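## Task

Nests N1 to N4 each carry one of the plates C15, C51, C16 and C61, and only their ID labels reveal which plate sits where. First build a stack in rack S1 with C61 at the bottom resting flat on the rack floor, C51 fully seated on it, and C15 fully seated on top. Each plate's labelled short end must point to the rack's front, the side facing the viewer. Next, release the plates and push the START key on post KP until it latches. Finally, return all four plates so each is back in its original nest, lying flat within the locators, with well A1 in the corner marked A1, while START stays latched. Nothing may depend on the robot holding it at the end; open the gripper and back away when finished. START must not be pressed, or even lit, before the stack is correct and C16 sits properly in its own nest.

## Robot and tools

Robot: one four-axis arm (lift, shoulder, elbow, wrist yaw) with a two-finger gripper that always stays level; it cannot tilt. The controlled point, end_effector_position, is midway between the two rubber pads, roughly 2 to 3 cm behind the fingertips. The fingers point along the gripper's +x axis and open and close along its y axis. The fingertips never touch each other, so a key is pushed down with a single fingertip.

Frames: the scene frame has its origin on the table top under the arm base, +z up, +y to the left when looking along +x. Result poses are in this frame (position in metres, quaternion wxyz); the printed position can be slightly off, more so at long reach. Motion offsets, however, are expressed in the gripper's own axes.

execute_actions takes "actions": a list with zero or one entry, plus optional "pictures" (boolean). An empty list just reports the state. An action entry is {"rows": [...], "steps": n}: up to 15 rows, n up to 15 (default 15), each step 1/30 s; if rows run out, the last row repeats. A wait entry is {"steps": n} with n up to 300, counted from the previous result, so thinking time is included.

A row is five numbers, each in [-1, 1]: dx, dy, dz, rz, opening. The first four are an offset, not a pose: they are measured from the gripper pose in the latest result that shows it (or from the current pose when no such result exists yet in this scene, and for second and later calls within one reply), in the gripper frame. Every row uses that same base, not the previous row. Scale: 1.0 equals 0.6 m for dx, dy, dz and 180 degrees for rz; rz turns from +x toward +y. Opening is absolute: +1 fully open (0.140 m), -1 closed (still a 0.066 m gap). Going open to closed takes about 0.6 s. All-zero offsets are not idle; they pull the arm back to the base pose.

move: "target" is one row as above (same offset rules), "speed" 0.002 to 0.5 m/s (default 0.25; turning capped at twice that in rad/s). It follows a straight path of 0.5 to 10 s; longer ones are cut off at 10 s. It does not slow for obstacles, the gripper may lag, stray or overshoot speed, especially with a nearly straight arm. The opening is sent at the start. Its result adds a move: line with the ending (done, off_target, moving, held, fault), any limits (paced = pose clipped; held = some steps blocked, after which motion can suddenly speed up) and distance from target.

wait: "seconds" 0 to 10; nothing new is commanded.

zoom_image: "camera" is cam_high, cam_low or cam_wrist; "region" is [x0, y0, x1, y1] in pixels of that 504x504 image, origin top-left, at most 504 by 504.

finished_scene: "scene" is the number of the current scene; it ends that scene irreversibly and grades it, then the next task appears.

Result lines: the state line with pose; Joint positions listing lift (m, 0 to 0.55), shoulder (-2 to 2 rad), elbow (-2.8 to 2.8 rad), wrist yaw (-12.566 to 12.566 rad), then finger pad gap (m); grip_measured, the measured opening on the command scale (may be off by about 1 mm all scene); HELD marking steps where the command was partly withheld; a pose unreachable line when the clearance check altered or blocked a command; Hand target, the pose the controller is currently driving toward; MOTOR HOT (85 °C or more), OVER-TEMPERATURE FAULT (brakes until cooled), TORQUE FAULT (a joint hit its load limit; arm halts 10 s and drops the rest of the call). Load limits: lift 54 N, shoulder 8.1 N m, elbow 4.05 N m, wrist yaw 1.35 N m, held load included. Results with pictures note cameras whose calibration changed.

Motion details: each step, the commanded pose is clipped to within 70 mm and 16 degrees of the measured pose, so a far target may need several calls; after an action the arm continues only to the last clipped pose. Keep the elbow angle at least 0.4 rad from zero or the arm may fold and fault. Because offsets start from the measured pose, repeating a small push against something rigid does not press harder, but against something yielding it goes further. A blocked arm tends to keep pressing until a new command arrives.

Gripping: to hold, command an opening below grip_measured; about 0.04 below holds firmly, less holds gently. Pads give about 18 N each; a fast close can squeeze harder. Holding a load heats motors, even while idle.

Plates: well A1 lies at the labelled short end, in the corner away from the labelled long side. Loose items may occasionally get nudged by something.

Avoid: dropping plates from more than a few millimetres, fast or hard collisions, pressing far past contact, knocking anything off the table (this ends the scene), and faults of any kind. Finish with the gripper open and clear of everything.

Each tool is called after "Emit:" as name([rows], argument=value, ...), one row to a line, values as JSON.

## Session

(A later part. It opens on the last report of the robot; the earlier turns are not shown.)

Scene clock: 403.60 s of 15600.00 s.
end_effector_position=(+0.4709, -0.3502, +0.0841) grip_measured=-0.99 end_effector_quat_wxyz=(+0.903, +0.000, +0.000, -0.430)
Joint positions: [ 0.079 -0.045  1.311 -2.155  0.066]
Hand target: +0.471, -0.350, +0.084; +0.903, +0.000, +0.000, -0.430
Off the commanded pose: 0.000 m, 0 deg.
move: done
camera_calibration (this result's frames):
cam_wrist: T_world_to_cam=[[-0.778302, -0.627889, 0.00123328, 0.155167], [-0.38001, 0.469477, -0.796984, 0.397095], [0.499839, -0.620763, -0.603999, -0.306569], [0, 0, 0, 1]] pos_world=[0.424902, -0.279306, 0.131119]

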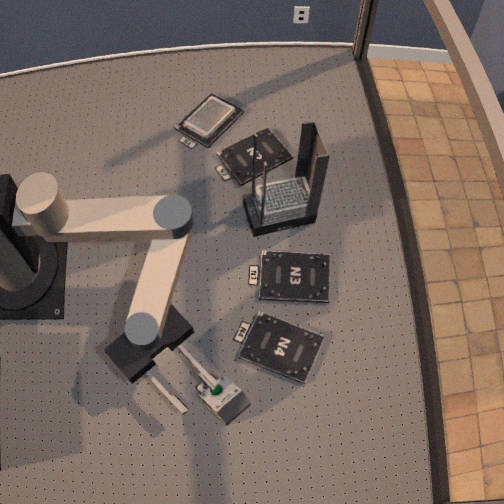

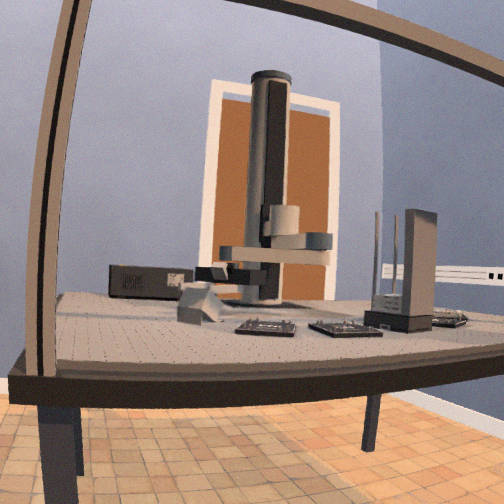

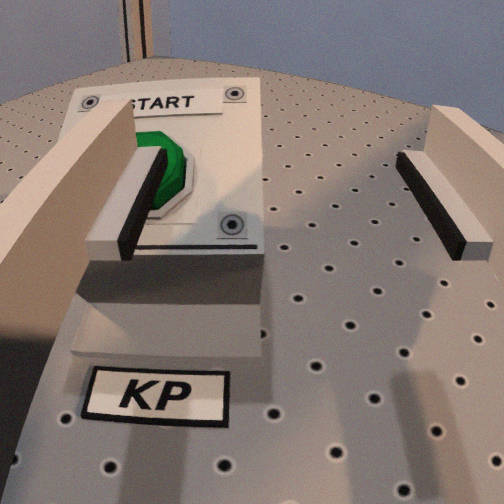

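Emit:
execute_actions([
  {"rows": [[0.0003,0,-0.00055,0,-1],[0.0006,0,-0.0011,0,-1],[0.0009,0,-0.00165,0,-1],[0.00116,0,-0.0022,0,-1]], "steps": 7},
], pictures=false)

Emit:
execute_actions([
  {"rows": [[0.0003,0,-0.00055,0,-1],[0.0006,0,-0.0011,0,-1],[0.0009,0,-0.00165,0,-1],[0.00116,0,-0.0022,0,-1]], "steps": 7},
])

Emit:
execute_actions([
  {"rows": [[0.0003,0,-0.00055,0,-1],[0.0006,0,-0.0011,0,-1],[0.0008,0,-0.0015,0,-1]], "steps": 7},
])

Emit:
zoom_image(camera="cam_wrist", region=[60, 80, 260, 280])

Scene clock: 421.20 s of 15600.00 s.
end_effector_position=(+0.4714, -0.3506, +0.0829) grip_measured=-0.99 end_effector_quat_wxyz=(+0.903, +0.000, +0.000, -0.430)
Joint positions: [ 0.078 -0.046  1.314 -2.156  0.066]
Hand target: +0.471, -0.351, +0.083; +0.903, +0.000, +0.000, -0.430
Off the commanded pose: 0.000 m, 0 deg.
Steps of this call (steps 1 to 90: nothing new was sent; then 14.37 s passed at rest; steps 91 to 97: all 7 steps of this action). Readings (end_effector_position):
91: (+0.4709, -0.3502, +0.0841)
92: (+0.4711, -0.3503, +0.0838)
94: (+0.4713, -0.3505, +0.0831)
97: the state above

Scene clock: 421.43 s of 15600.00 s.
end_effector_position=(+0.4718, -0.3510, +0.0817) grip_measured=-0.99 end_effector_quat_wxyz=(+0.903, +0.000, +0.000, -0.430)
Joint positions: [ 0.077 -0.047  1.317 -2.157  0.066]
Hand target: +0.472, -0.351, +0.082; +0.903, +0.000, +0.000, -0.430
Off the commanded pose: 0.000 m, 0 deg.
Steps of this call (steps 1 to 7: all 7 steps of this action). Readings (end_effector_position):
1: (+0.4714, -0.3506, +0.0829)
2: (+0.4715, -0.3507, +0.0826)
4: (+0.4717, -0.3509, +0.0820)
7: the state above
camera_calibration (this result's frames):
cam_wrist: T_world_to_cam=[[-0.777669, -0.628673, 0.00123328, 0.154787], [-0.380483, 0.469094, -0.796984, 0.395978], [0.500464, -0.620259, -0.603999, -0.309136], [0, 0, 0, 1]] pos_world=[0.425748, -0.280185, 0.128679]

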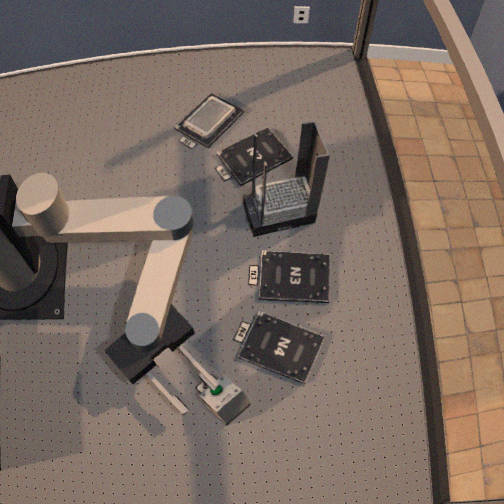

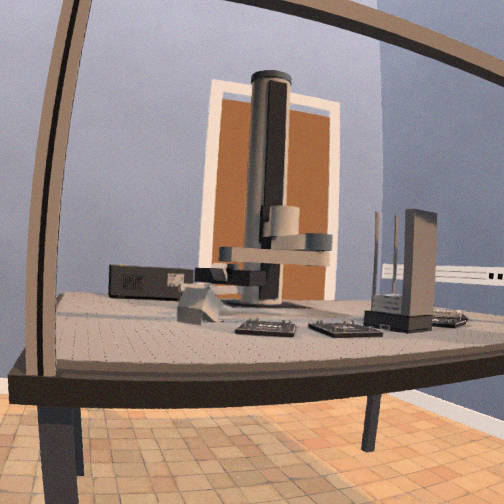

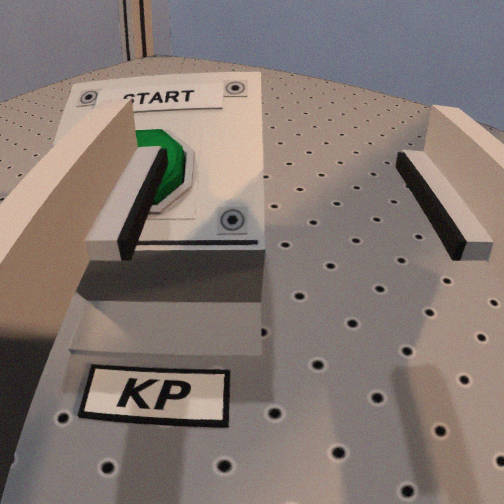

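Scene clock: 421.67 s of 15600.00 s.
end_effector_position=(+0.4720, -0.3513, +0.0809) grip_measured=-0.99 end_effector_quat_wxyz=(+0.903, +0.000, +0.000, -0.429)
Joint positions: [ 0.076 -0.048  1.319 -2.158  0.066]
Hand target: +0.472, -0.351, +0.081; +0.903, +0.000, +0.000, -0.430
Off the commanded pose: 0.000 m, 0 deg.
Steps of this call (steps 1 to 7: all 7 steps of this action). Readings (end_effector_position):
1: (+0.4718, -0.3510, +0.0816)
2: (+0.4719, -0.3511, +0.0814)
4: (+0.4720, -0.3513, +0.0809)
7: the state above
camera_calibration (this result's frames):
cam_wrist: T_world_to_cam=[[-0.777556, -0.628813, 0.00123328, 0.154701], [-0.380567, 0.469026, -0.796984, 0.395607], [0.500575, -0.620169, -0.603999, -0.309909], [0, 0, 0, 1]] pos_world=[0.425976, -0.280468, 0.127917]

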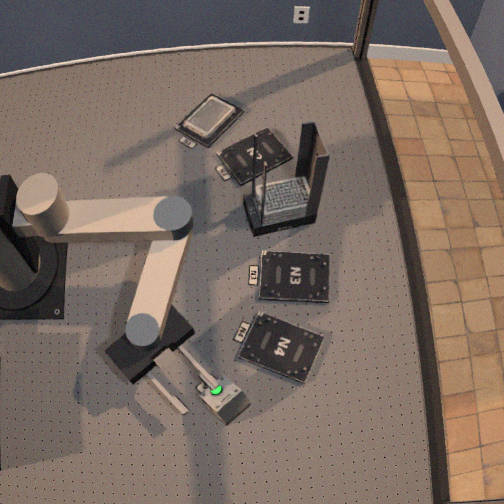

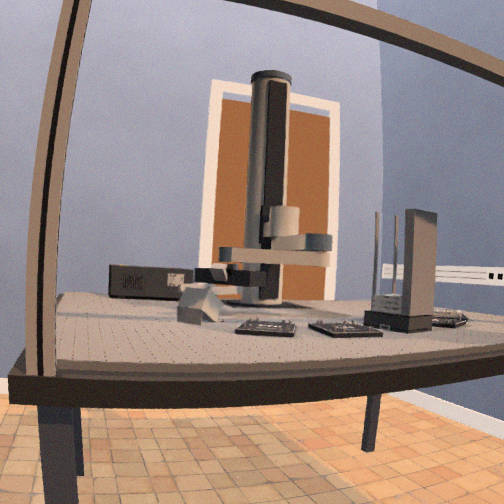

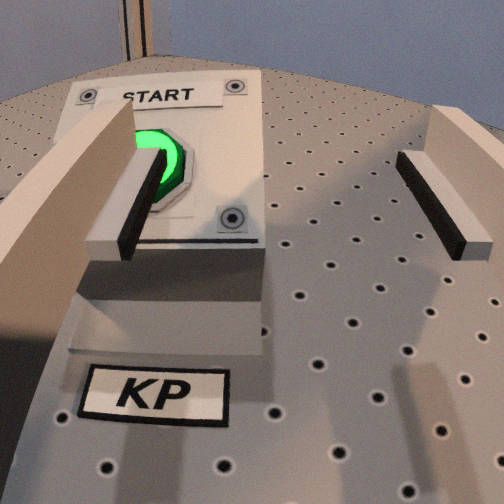

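Region (60, 80, 260, 280) of cam_wrist's 504x504 image, scaled by 2.520, with more detail than that image has.

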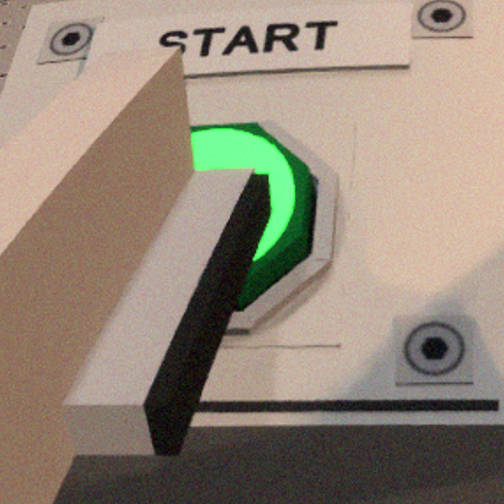

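Emit:
execute_actions(actions=[])

Scene clock: 437.50 s of 15600.00 s.
end_effector_position=(+0.4720, -0.3513, +0.0809) grip_measured=-0.99 end_effector_quat_wxyz=(+0.903, +0.000, +0.000, -0.429)
Joint positions: [ 0.076 -0.048  1.319 -2.158  0.066]
Hand target: +0.472, -0.351, +0.081; +0.903, +0.000, +0.000, -0.430
Off the commanded pose: 0.000 m, 0 deg.
Steps of this call (steps 1 to 90: nothing new was sent; then 12.83 s passed at rest). Readings (end_effector_position):
1: (+0.4720, -0.3513, +0.0809)
2: (+0.4720, -0.3513, +0.0809)
4: (+0.4720, -0.3513, +0.0809)
8: (+0.4720, -0.3513, +0.0809)
90: the state above
camera_calibration (this result's frames):
cam_wrist: T_world_to_cam=[[-0.777556, -0.628813, 0.00123328, 0.154701], [-0.380567, 0.469026, -0.796984, 0.395607], [0.500575, -0.620169, -0.603999, -0.309909], [0, 0, 0, 1]] pos_world=[0.425976, -0.280468, 0.127917]

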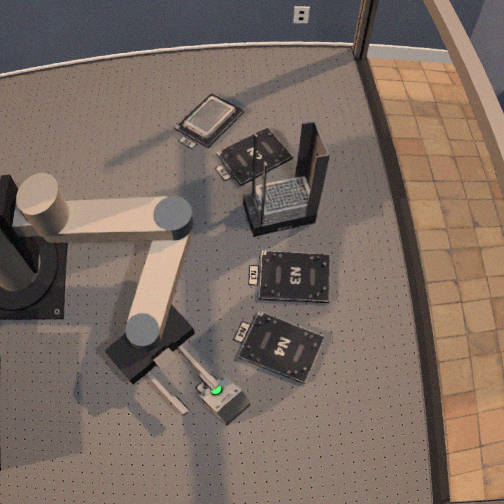

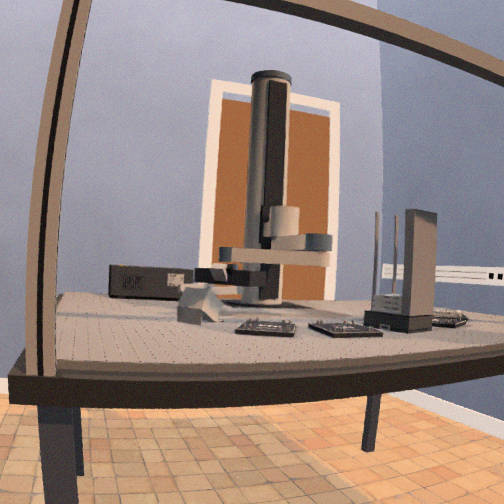

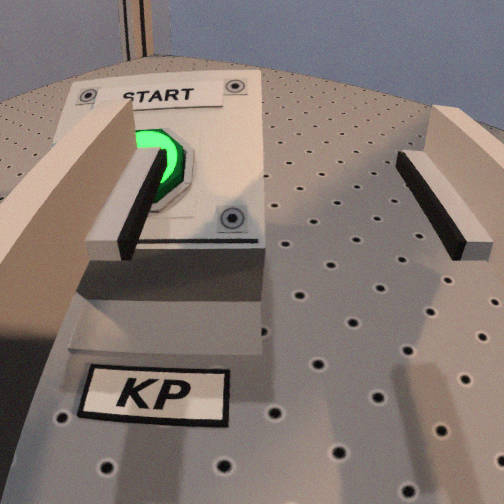

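Emit:
execute_actions([
  {"rows": [[0.0002,0,-0.0004,0,-1],[0.0004,0,-0.0008,0,-1],[0.0006,0,-0.0011,0,-1],[0.0007,0,-0.0013,0,-1]], "steps": 12},
], pictures=false)

Emit:
execute_actions([
  {"rows": [[0.0002,0,-0.0004,0,-1],[0.0004,0,-0.0008,0,-1],[0.0006,0,-0.0011,0,-1],[0.0007,0,-0.0013,0,-1]], "steps": 12},
])

Scene clock: 441.03 s of 15600.00 s.
end_effector_position=(+0.4722, -0.3515, +0.0803) grip_measured=-0.99 end_effector_quat_wxyz=(+0.903, +0.000, +0.000, -0.429)
Joint positions: [ 0.075 -0.049  1.32  -2.159  0.066]
Hand target: +0.472, -0.352, +0.080; +0.903, +0.000, +0.000, -0.429
Off the commanded pose: 0.000 m, 0 deg.
Steps of this call (steps 1 to 90: nothing new was sent; then 0.13 s passed at rest; steps 91 to 102: all 12 steps of this action). Readings (end_effector_position):
91: (+0.4720, -0.3513, +0.0809)
92: (+0.4721, -0.3513, +0.0808)
94: (+0.4722, -0.3515, +0.0804)
98: (+0.4722, -0.3515, +0.0803)
102: the state above

Scene clock: 441.43 s of 15600.00 s.
end_effector_position=(+0.4724, -0.3518, +0.0797) grip_measured=-0.99 end_effector_quat_wxyz=(+0.903, +0.000, +0.000, -0.429)
Joint positions: [ 0.075 -0.049  1.322 -2.16   0.066]
Hand target: +0.473, -0.352, +0.080; +0.903, +0.000, +0.000, -0.429
Off the commanded pose: 0.000 m, 0 deg.
Steps of this call (steps 1 to 12: all 12 steps of this action). Readings (end_effector_position):
1: (+0.4722, -0.3515, +0.0803)
2: (+0.4723, -0.3516, +0.0802)
4: (+0.4724, -0.3517, +0.0798)
8: (+0.4724, -0.3518, +0.0797)
12: the state above
camera_calibration (this result's frames):
cam_wrist: T_world_to_cam=[[-0.777388, -0.62902, 0.00123328, 0.154565], [-0.380692, 0.468924, -0.796984, 0.395012], [0.50074, -0.620036, -0.603999, -0.311168], [0, 0, 0, 1]] pos_world=[0.42635, -0.280941, 0.126683]

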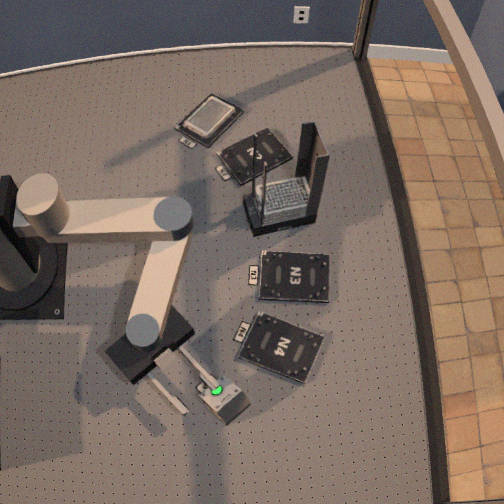

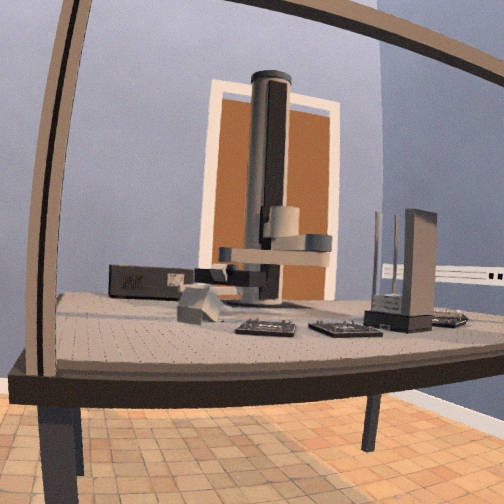

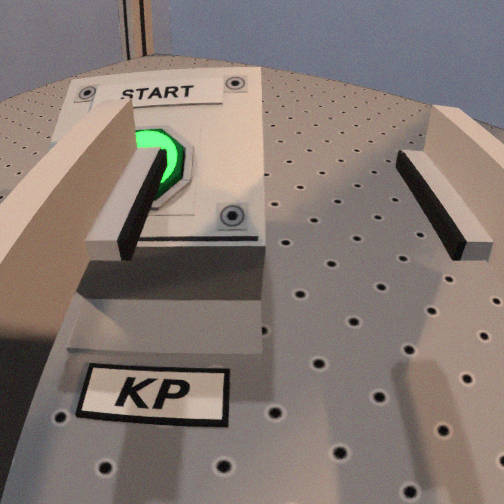

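Emit:
execute_actions([
  {"rows": [[0.0002,0,-0.0004,0,-1],[0.0004,0,-0.0008,0,-1],[0.0006,0,-0.0011,0,-1],[0.0007,0,-0.0013,0,-1]], "steps": 10},
], pictures=false)

Emit:
execute_actions([
  {"rows": [[-0.001,0,0.002,0,-1],[-0.003,0,0.005,0,-1],[-0.006,0,0.01,0,-1],[-0.01,0,0.016,0,-1],[-0.014,0,0.022,0,-1]], "steps": 14},
])

Scene clock: 446.37 s of 15600.00 s.
end_effector_position=(+0.4726, -0.3520, +0.0791) grip_measured=-0.99 end_effector_quat_wxyz=(+0.903, +0.000, +0.000, -0.429)
Joint positions: [ 0.074 -0.05   1.323 -2.16   0.066]
Hand target: +0.473, -0.352, +0.079; +0.903, +0.000, +0.000, -0.429
Off the commanded pose: 0.000 m, 0 deg.
Steps of this call (steps 1 to 90: nothing new was sent; then 1.60 s passed at rest; steps 91 to 100: all 10 steps of this action). Readings (end_effector_position):
91: (+0.4724, -0.3518, +0.0797)
92: (+0.4725, -0.3518, +0.0796)
94: (+0.4726, -0.3520, +0.0792)
98: (+0.4726, -0.3520, +0.0791)
100: the state above

Scene clock: 446.83 s of 15600.00 s.
end_effector_position=(+0.4672, -0.3456, +0.0923) grip_measured=-0.99 end_effector_quat_wxyz=(+0.903, +0.000, +0.000, -0.430)
Joint positions: [ 0.087 -0.033  1.282 -2.137  0.066]
Hand target: +0.467, -0.345, +0.092; +0.903, +0.000, +0.000, -0.429
Off the commanded pose: 0.000 m, 0 deg.
Steps of this call (steps 1 to 14: all 14 steps of this action). Readings (end_effector_position):
1: (+0.4726, -0.3520, +0.0792)
2: (+0.4722, -0.3515, +0.0803)
4: (+0.4706, -0.3497, +0.0842)
8: (+0.4672, -0.3456, +0.0925)
14: the state above
camera_calibration (this result's frames):
cam_wrist: T_world_to_cam=[[-0.777742, -0.628582, 0.00123328, 0.154691], [-0.380428, 0.469138, -0.796984, 0.400133], [0.500392, -0.620317, -0.603999, -0.296983], [0, 0, 0, 1]] pos_world=[0.42114, -0.274706, 0.139332]

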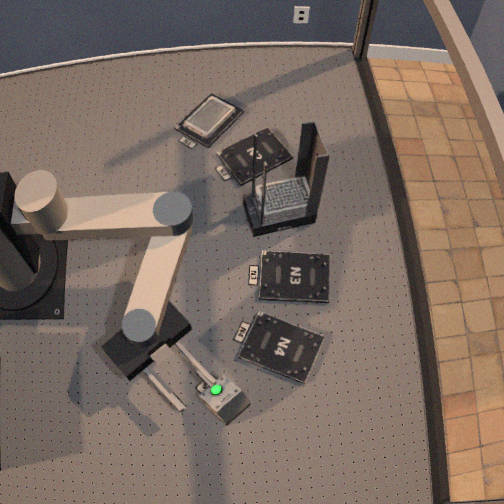

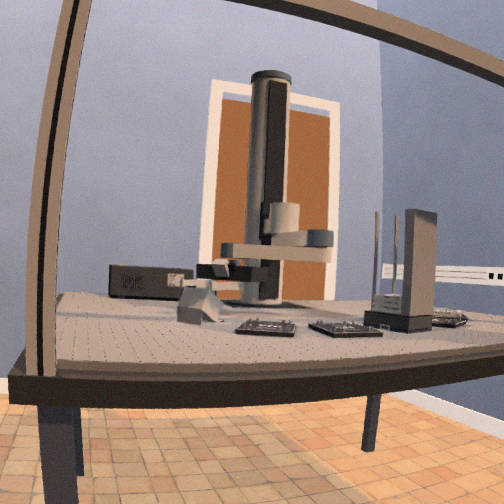

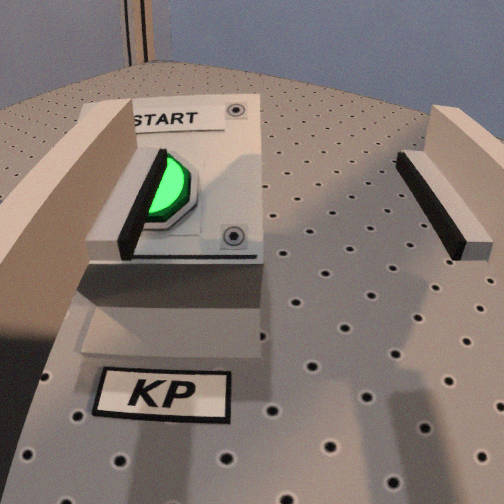

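Emit:
move(target=[-0.06,0,0.03,0,-1], speed=0.3)

Emit:
move(target=[-0.3708,0.6019,-0.0292,0.3428,0], speed=0.45)

Scene clock: 454.70 s of 15600.00 s.
end_effector_position=(+0.4444, -0.3177, +0.1104) grip_measured=-0.99 end_effector_quat_wxyz=(+0.903, +0.000, +0.000, -0.430)
Joint positions: [ 0.105  0.035  1.112 -2.036  0.066]
Hand target: +0.444, -0.318, +0.110; +0.903, +0.000, +0.000, -0.430
Off the commanded pose: 0.000 m, 0 deg.
After step 90, 4.17 s passed at rest.
move: done
camera_calibration (this result's frames):
cam_wrist: T_world_to_cam=[[-0.77816, -0.628064, 0.00123328, 0.154795], [-0.380116, 0.469392, -0.796984, 0.392694], [0.499978, -0.62065, -0.603999, -0.257296], [0, 0, 0, 1]] pos_world=[0.398367, -0.246797, 0.157374]

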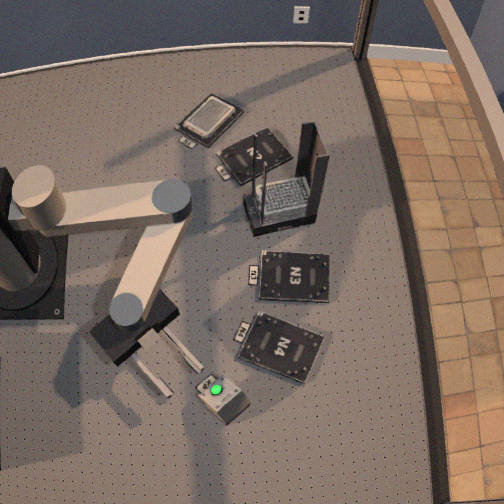

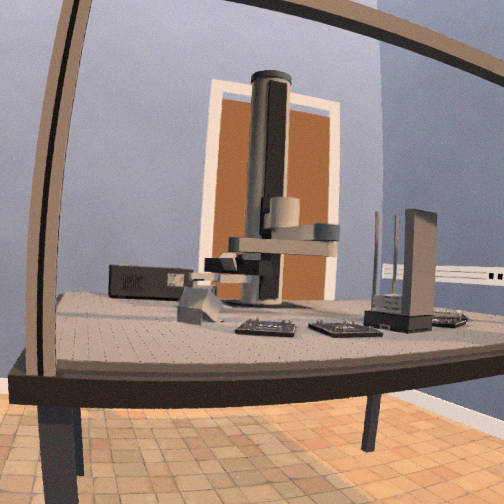

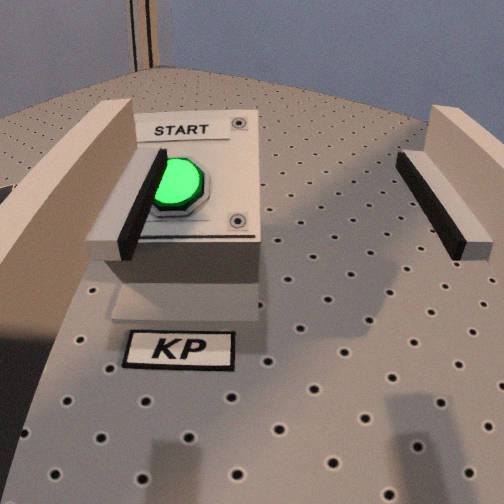

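Scene clock: 456.33 s of 15600.00 s.
end_effector_position=(+0.5846, +0.0829, +0.0929) grip_measured=+0.00 end_effector_quat_wxyz=(+0.996, +0.000, +0.000, +0.094)
Joint positions: [ 0.088  1.094  1.118 -2.023  0.103]
Hand target: +0.585, +0.083, +0.093; +0.996, +0.000, +0.000, +0.094
Off the commanded pose: 0.000 m, 0 deg.
move: done
camera_calibration (this result's frames):
cam_wrist: T_world_to_cam=[[0.185021, -0.982734, 0.00123328, -0.0181214], [-0.593389, -0.112718, -0.796984, 0.416938], [0.783362, 0.146727, -0.603999, -0.318618], [0, 0, 0, 1]] pos_world=[0.500353, 0.0759379, 0.13987]

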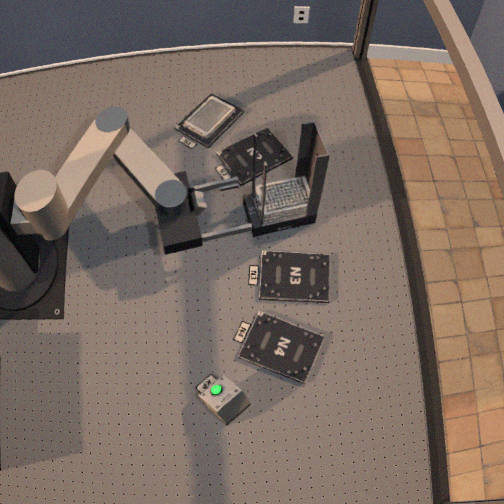

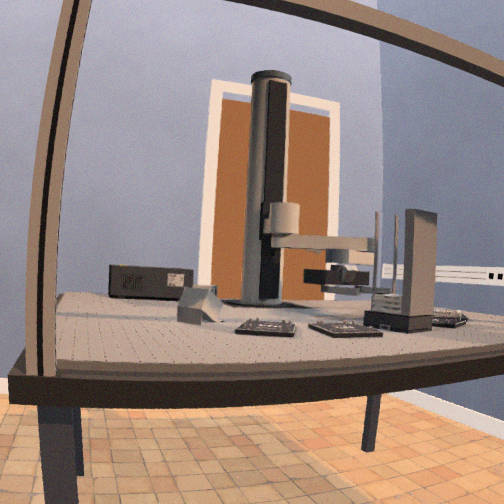

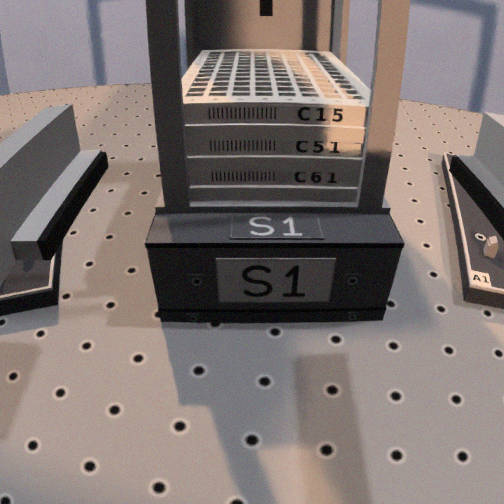

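Emit:
move(target=[0.1891,-0.0001,-0.0002,0,0], speed=0.3)

Emit:
zoom_image(camera="cam_wrist", region=[190,270,330,370])

Emit:
zoom_image(camera="cam_wrist", region=[210,85,310,145])

Scene clock: 462.53 s of 15600.00 s.
end_effector_position=(+0.6960, +0.1042, +0.0928) grip_measured=+0.00 end_effector_quat_wxyz=(+0.996, +0.000, +0.000, +0.095)
Joint positions: [ 0.088  0.854  1.699 -2.363  0.103]
Hand target: +0.696, +0.104, +0.093; +0.996, +0.000, +0.000, +0.094
Off the commanded pose: 0.000 m, 0 deg.
After step 90, 2.37 s passed at rest.
move: done
camera_calibration (this result's frames):
cam_wrist: T_world_to_cam=[[0.185446, -0.982654, 0.00123328, -0.0181652], [-0.59334, -0.112975, -0.796984, 0.485407], [0.783299, 0.147066, -0.603999, -0.409096], [0, 0, 0, 1]] pos_world=[0.611825, 0.0971529, 0.139791]

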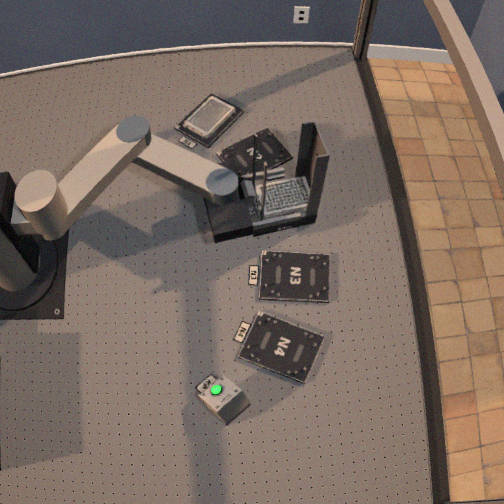

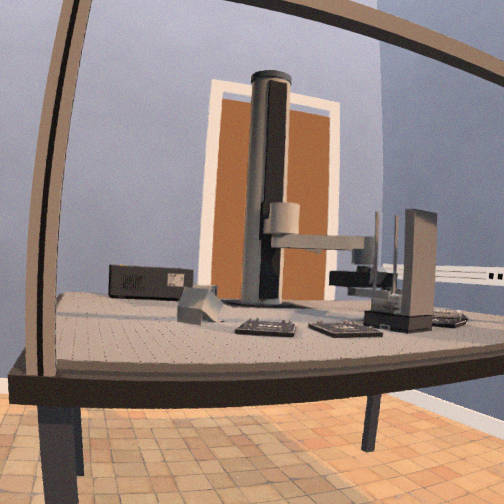

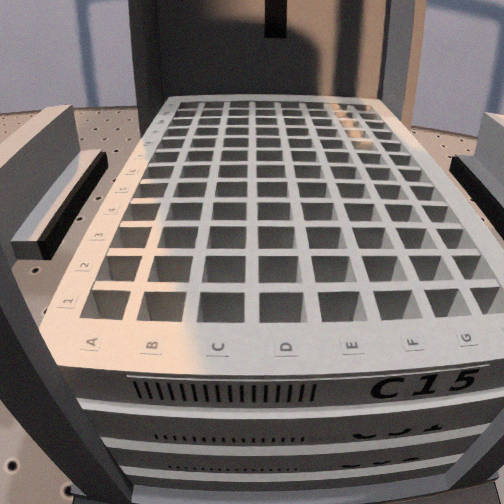

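Region (190, 270, 330, 370) of cam_wrist's 504x504 image, scaled by 3.600, with more detail than that image has; it fills the top 360 rows of this view, and the rest is white.

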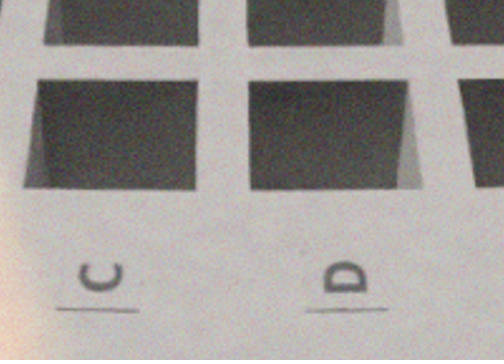

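Region (210, 85, 310, 145) of cam_wrist's 504x504 image, scaled by 5.040, with more detail than that image has; it fills the top 302 rows of this view, and the rest is white.

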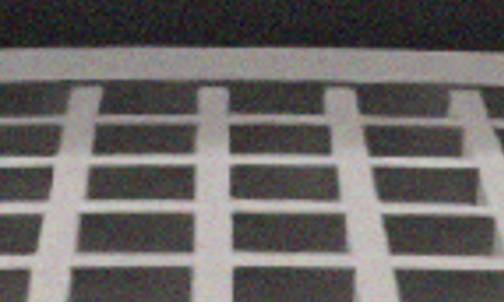

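Emit:
execute_actions([
  {"rows": [[0.0006,0,0,0,-0.2],[0.0006,0,0,0,-0.35],[0.0006,0,0,0,-0.4],[0.0006,0,0,0,-0.44],[0.0006,0,0,0,-0.47],[0.0006,0,0,0,-0.49],[0.0006,0,0,0,-0.51],[0.0006,0,0,0,-0.52],[0.0006,0,0,0,-0.53],[0.0006,0,0,0,-0.54],[0.0006,0,0,0,-0.55],[0.0006,0,0,0,-0.57],[0.0006,0,0,0,-0.59],[0.0006,0,0,0,-0.6]], "steps": 15},
], pictures=false)

Emit:
execute_actions([
  {"rows": [[0,0,0,0,-0.6],[0,0,0,0,-0.6],[0,0,0.001,0,-0.6],[0,0,0.002,0,-0.6],[0,0,0.004,0,-0.6],[0,0,0.006,0,-0.6],[0,0,0.008,0,-0.6],[0,0,0.01,0,-0.6]], "steps": 10},
], pictures=false)

Emit:
move(target=[0,0,0.3737,0,-0.6], speed=0.35)

Emit:
move(target=[-0.0383,0.2986,0,0.1016,-0.6], speed=0.35)

Emit:
move(target=[0,0,-0.455,0,-0.6], speed=0.4)

Emit:
zoom_image(camera="cam_wrist", region=[190,270,330,370])

Scene clock: 476.50 s of 15600.00 s.
end_effector_position=(+0.6964, +0.1043, +0.0928) grip_measured=-0.55 end_effector_quat_wxyz=(+0.995, +0.000, +0.000, +0.095)
Joint positions: [ 0.088  0.853  1.701 -2.364  0.082]
Hand target: +0.696, +0.104, +0.093; +0.996, +0.000, +0.000, +0.095
Off the commanded pose: 0.000 m, 0 deg.
Steps of this call (steps 1 to 90: nothing new was sent; then 10.47 s passed at rest; steps 91 to 105: all 15 steps of this action). Readings (end_effector_position):
91: (+0.6961, +0.1042, +0.0928)
92: (+0.6964, +0.1043, +0.0928)
94: (+0.6964, +0.1043, +0.0928)
98: (+0.6964, +0.1043, +0.0928)
105: the state above

Scene clock: 476.83 s of 15600.00 s.
end_effector_position=(+0.6964, +0.1043, +0.0989) grip_measured=-0.55 end_effector_quat_wxyz=(+0.995, +0.000, +0.000, +0.095)
Joint positions: [ 0.094  0.853  1.701 -2.364  0.082]
Hand target: +0.696, +0.104, +0.099; +0.995, +0.000, +0.000, +0.095
Off the commanded pose: 0.000 m, 0 deg.
Steps of this call (steps 1 to 10: all 10 steps of this action). Readings (end_effector_position):
1: (+0.6964, +0.1043, +0.0928)
2: (+0.6964, +0.1043, +0.0928)
4: (+0.6964, +0.1043, +0.0934)
8: (+0.6964, +0.1043, +0.0976)
10: the state above

Scene clock: 478.20 s of 15600.00 s.
end_effector_position=(+0.6964, +0.1043, +0.3231) grip_measured=-0.55 end_effector_quat_wxyz=(+0.995, +0.000, +0.000, +0.095)
Joint positions: [ 0.318  0.853  1.701 -2.364  0.082]
Hand target: +0.696, +0.104, +0.323; +0.995, +0.000, +0.000, +0.095
Off the commanded pose: 0.000 m, 0 deg.
move: done
camera_calibration (this result's frames):
cam_wrist: T_world_to_cam=[[0.185895, -0.982569, 0.00123328, -0.0186818], [-0.593289, -0.113246, -0.796984, 0.669155], [0.783231, 0.147424, -0.603999, -0.270282], [0, 0, 0, 1]] pos_world=[0.612169, 0.0972691, 0.370079]

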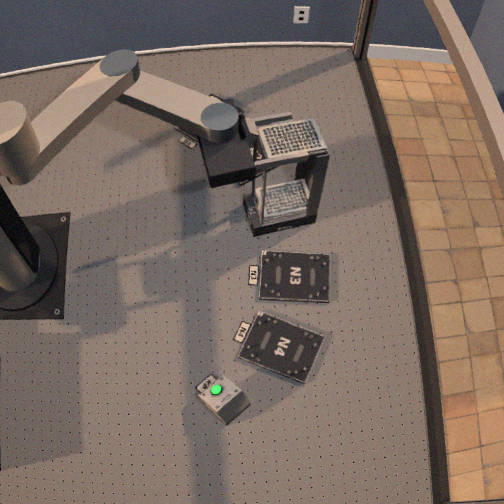

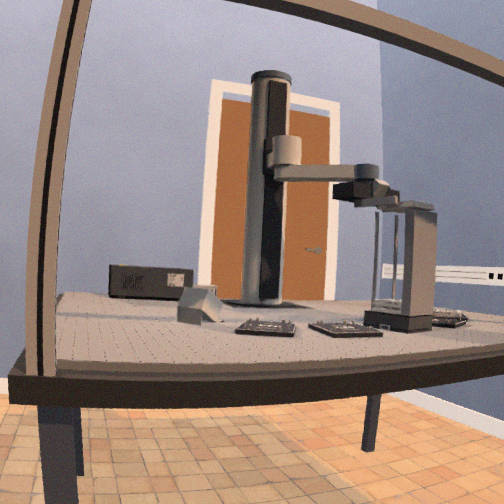

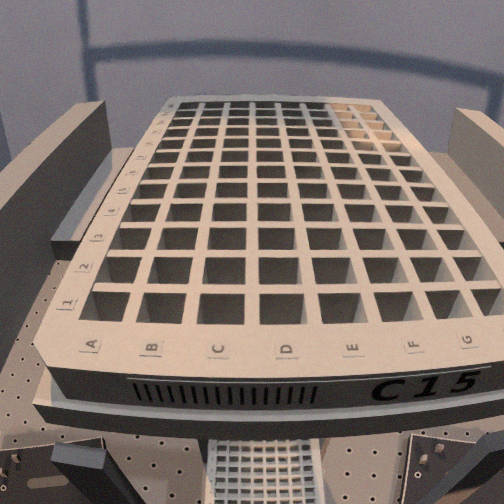

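Scene clock: 479.10 s of 15600.00 s.
end_effector_position=(+0.6399, +0.2762, +0.3231) grip_measured=-0.55 end_effector_quat_wxyz=(+0.968, +0.000, +0.000, +0.252)
Joint positions: [ 0.318  1.174  1.755 -2.42   0.082]
Hand target: +0.640, +0.276, +0.323; +0.968, +0.000, +0.000, +0.252
Off the commanded pose: 0.000 m, 0 deg.
move: done
camera_calibration (this result's frames):
cam_wrist: T_world_to_cam=[[0.485606, -0.874177, 0.00123328, -0.0610273], [-0.527525, -0.294165, -0.796984, 0.663001], [0.697068, 0.38637, -0.603999, -0.262248], [0, 0, 0, 1]] pos_world=[0.562189, 0.243008, 0.370079]

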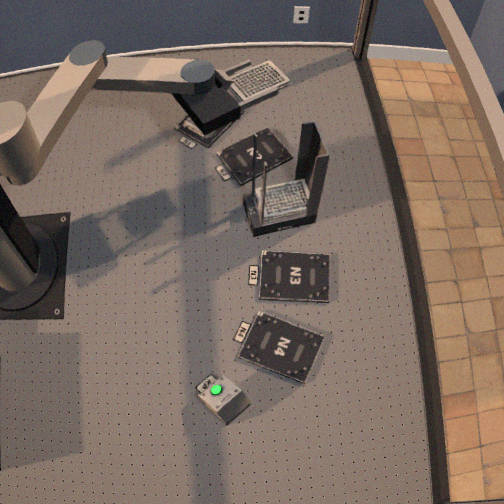

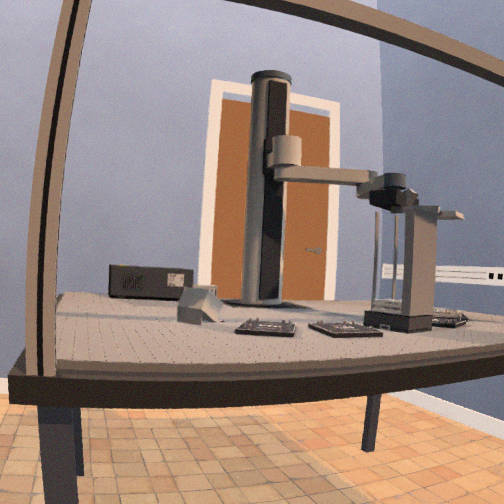

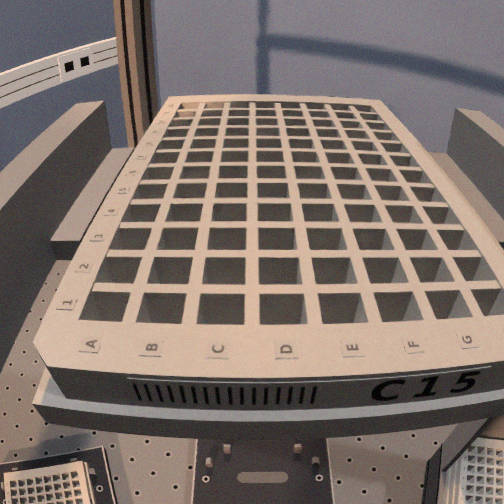

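Scene clock: 480.33 s of 15600.00 s.
end_effector_position=(+0.6399, +0.2762, +0.0500) grip_measured=-0.55 end_effector_quat_wxyz=(+0.968, +0.000, +0.000, +0.252)
Joint positions: [ 0.045  1.174  1.755 -2.42   0.082]
Hand target: +0.640, +0.276, +0.050; +0.968, +0.000, +0.000, +0.252
Off the commanded pose: 0.000 m, 0 deg.
move: done
camera_calibration (this result's frames):
cam_wrist: T_world_to_cam=[[0.485574, -0.874195, 0.00123328, -0.0606789], [-0.527536, -0.294146, -0.796984, 0.445377], [0.697082, 0.386344, -0.603999, -0.427173], [0, 0, 0, 1]] pos_world=[0.562192, 0.242996, 0.0970212]

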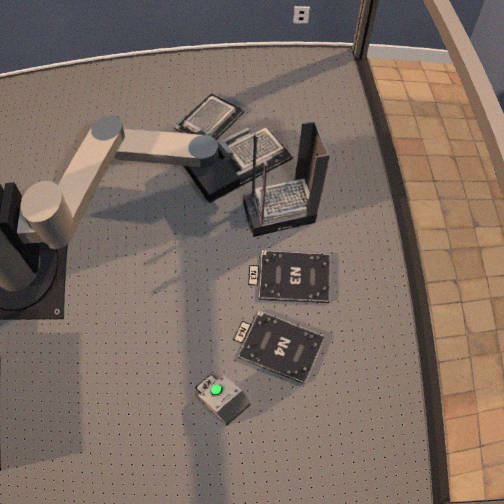

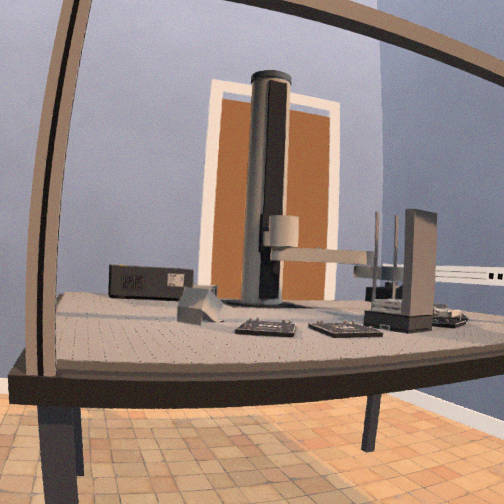

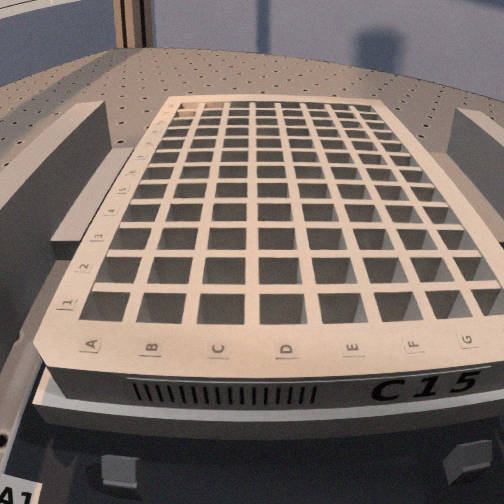

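Region (190, 270, 330, 370) of cam_wrist's 504x504 image, scaled by 3.600, with more detail than that image has; it fills the top 360 rows of this view, and the rest is white.

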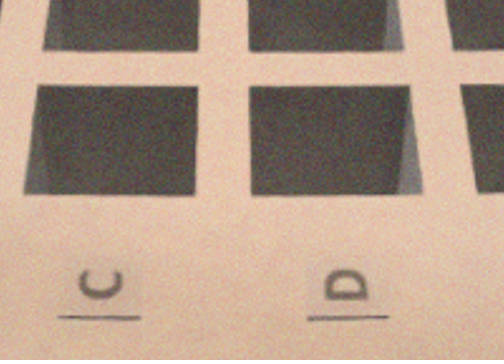

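Emit:
execute_actions([
  {"rows": [[0,-0.0004,-0.002,-0.0002,-0.6],[0,-0.0004,-0.004,-0.0002,-0.6],[0,-0.0004,-0.007,-0.0002,-0.6],[0,-0.0004,-0.010,-0.0002,-0.6],[0,-0.0004,-0.013,-0.0002,-0.6],[0,-0.0004,-0.016,-0.0002,-0.6],[0,-0.0004,-0.018,-0.0002,-0.6],[0,-0.0004,-0.020,-0.0002,-0.6],[0,-0.0004,-0.022,-0.0002,-0.6],[0,-0.0004,-0.0235,-0.0002,-0.6],[0,-0.0004,-0.0245,-0.0002,-0.6],[0,-0.0004,-0.0252,-0.0002,-0.6],[0,-0.0004,-0.0257,-0.0002,-0.6]], "steps": 15},
])

Emit:
zoom_image(camera="cam_wrist", region=[190,270,330,370])

Scene clock: 486.57 s of 15600.00 s.
end_effector_position=(+0.6400, +0.2761, +0.0346) grip_measured=-0.55 end_effector_quat_wxyz=(+0.968, +0.000, +0.000, +0.252)
Joint positions: [ 0.03   1.174  1.755 -2.42   0.082]
Hand target: +0.640, +0.276, +0.035; +0.968, +0.000, +0.000, +0.252
Off the commanded pose: 0.000 m, 0 deg.
Steps of this call (steps 1 to 90: nothing new was sent; then 2.73 s passed at rest; steps 91 to 105: all 15 steps of this action). Readings (end_effector_position):
91: (+0.6399, +0.2762, +0.0499)
92: (+0.6400, +0.2761, +0.0489)
94: (+0.6400, +0.2761, +0.0460)
98: (+0.6400, +0.2761, +0.0392)
105: the state above
camera_calibration (this result's frames):
cam_wrist: T_world_to_cam=[[0.485365, -0.874311, 0.00123328, -0.0606184], [-0.527607, -0.29402, -0.796984, 0.433071], [0.697174, 0.386177, -0.603999, -0.43652], [0, 0, 0, 1]] pos_world=[0.562244, 0.242906, 0.0815672]

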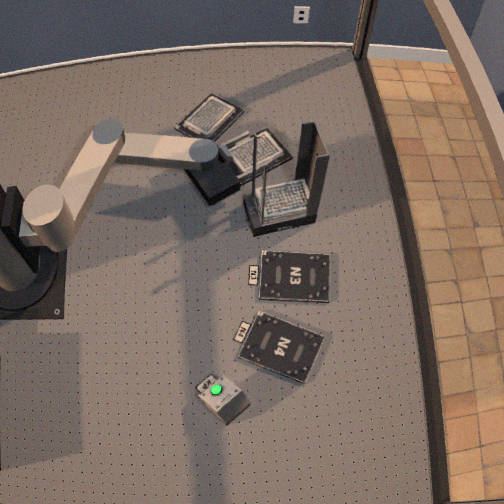

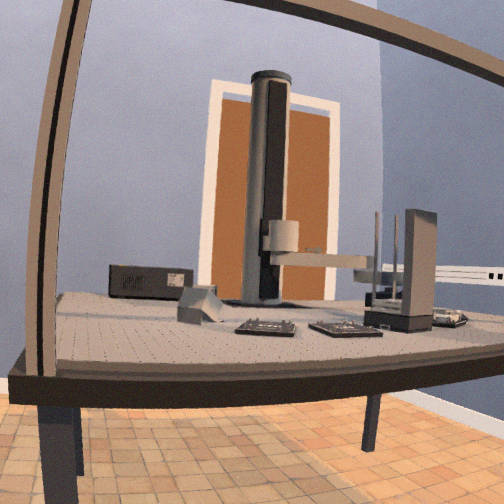

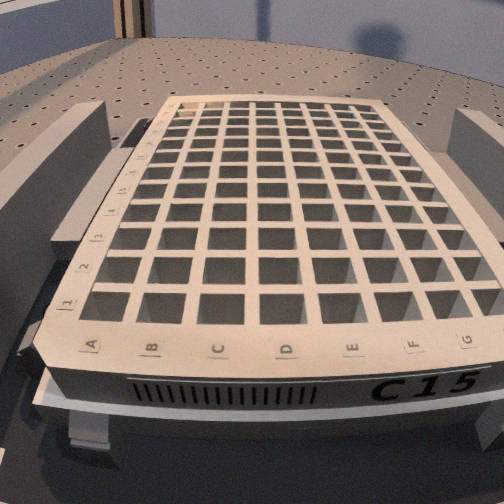

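Region (190, 270, 330, 370) of cam_wrist's 504x504 image, scaled by 3.600, with more detail than that image has; it fills the top 360 rows of this view, and the rest is white.

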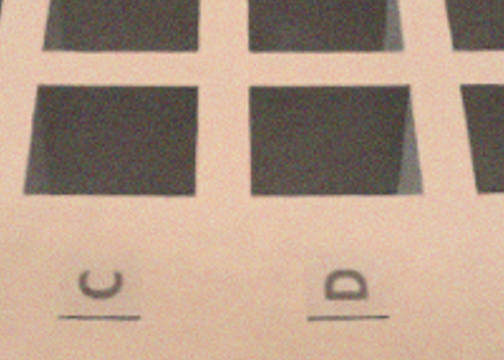

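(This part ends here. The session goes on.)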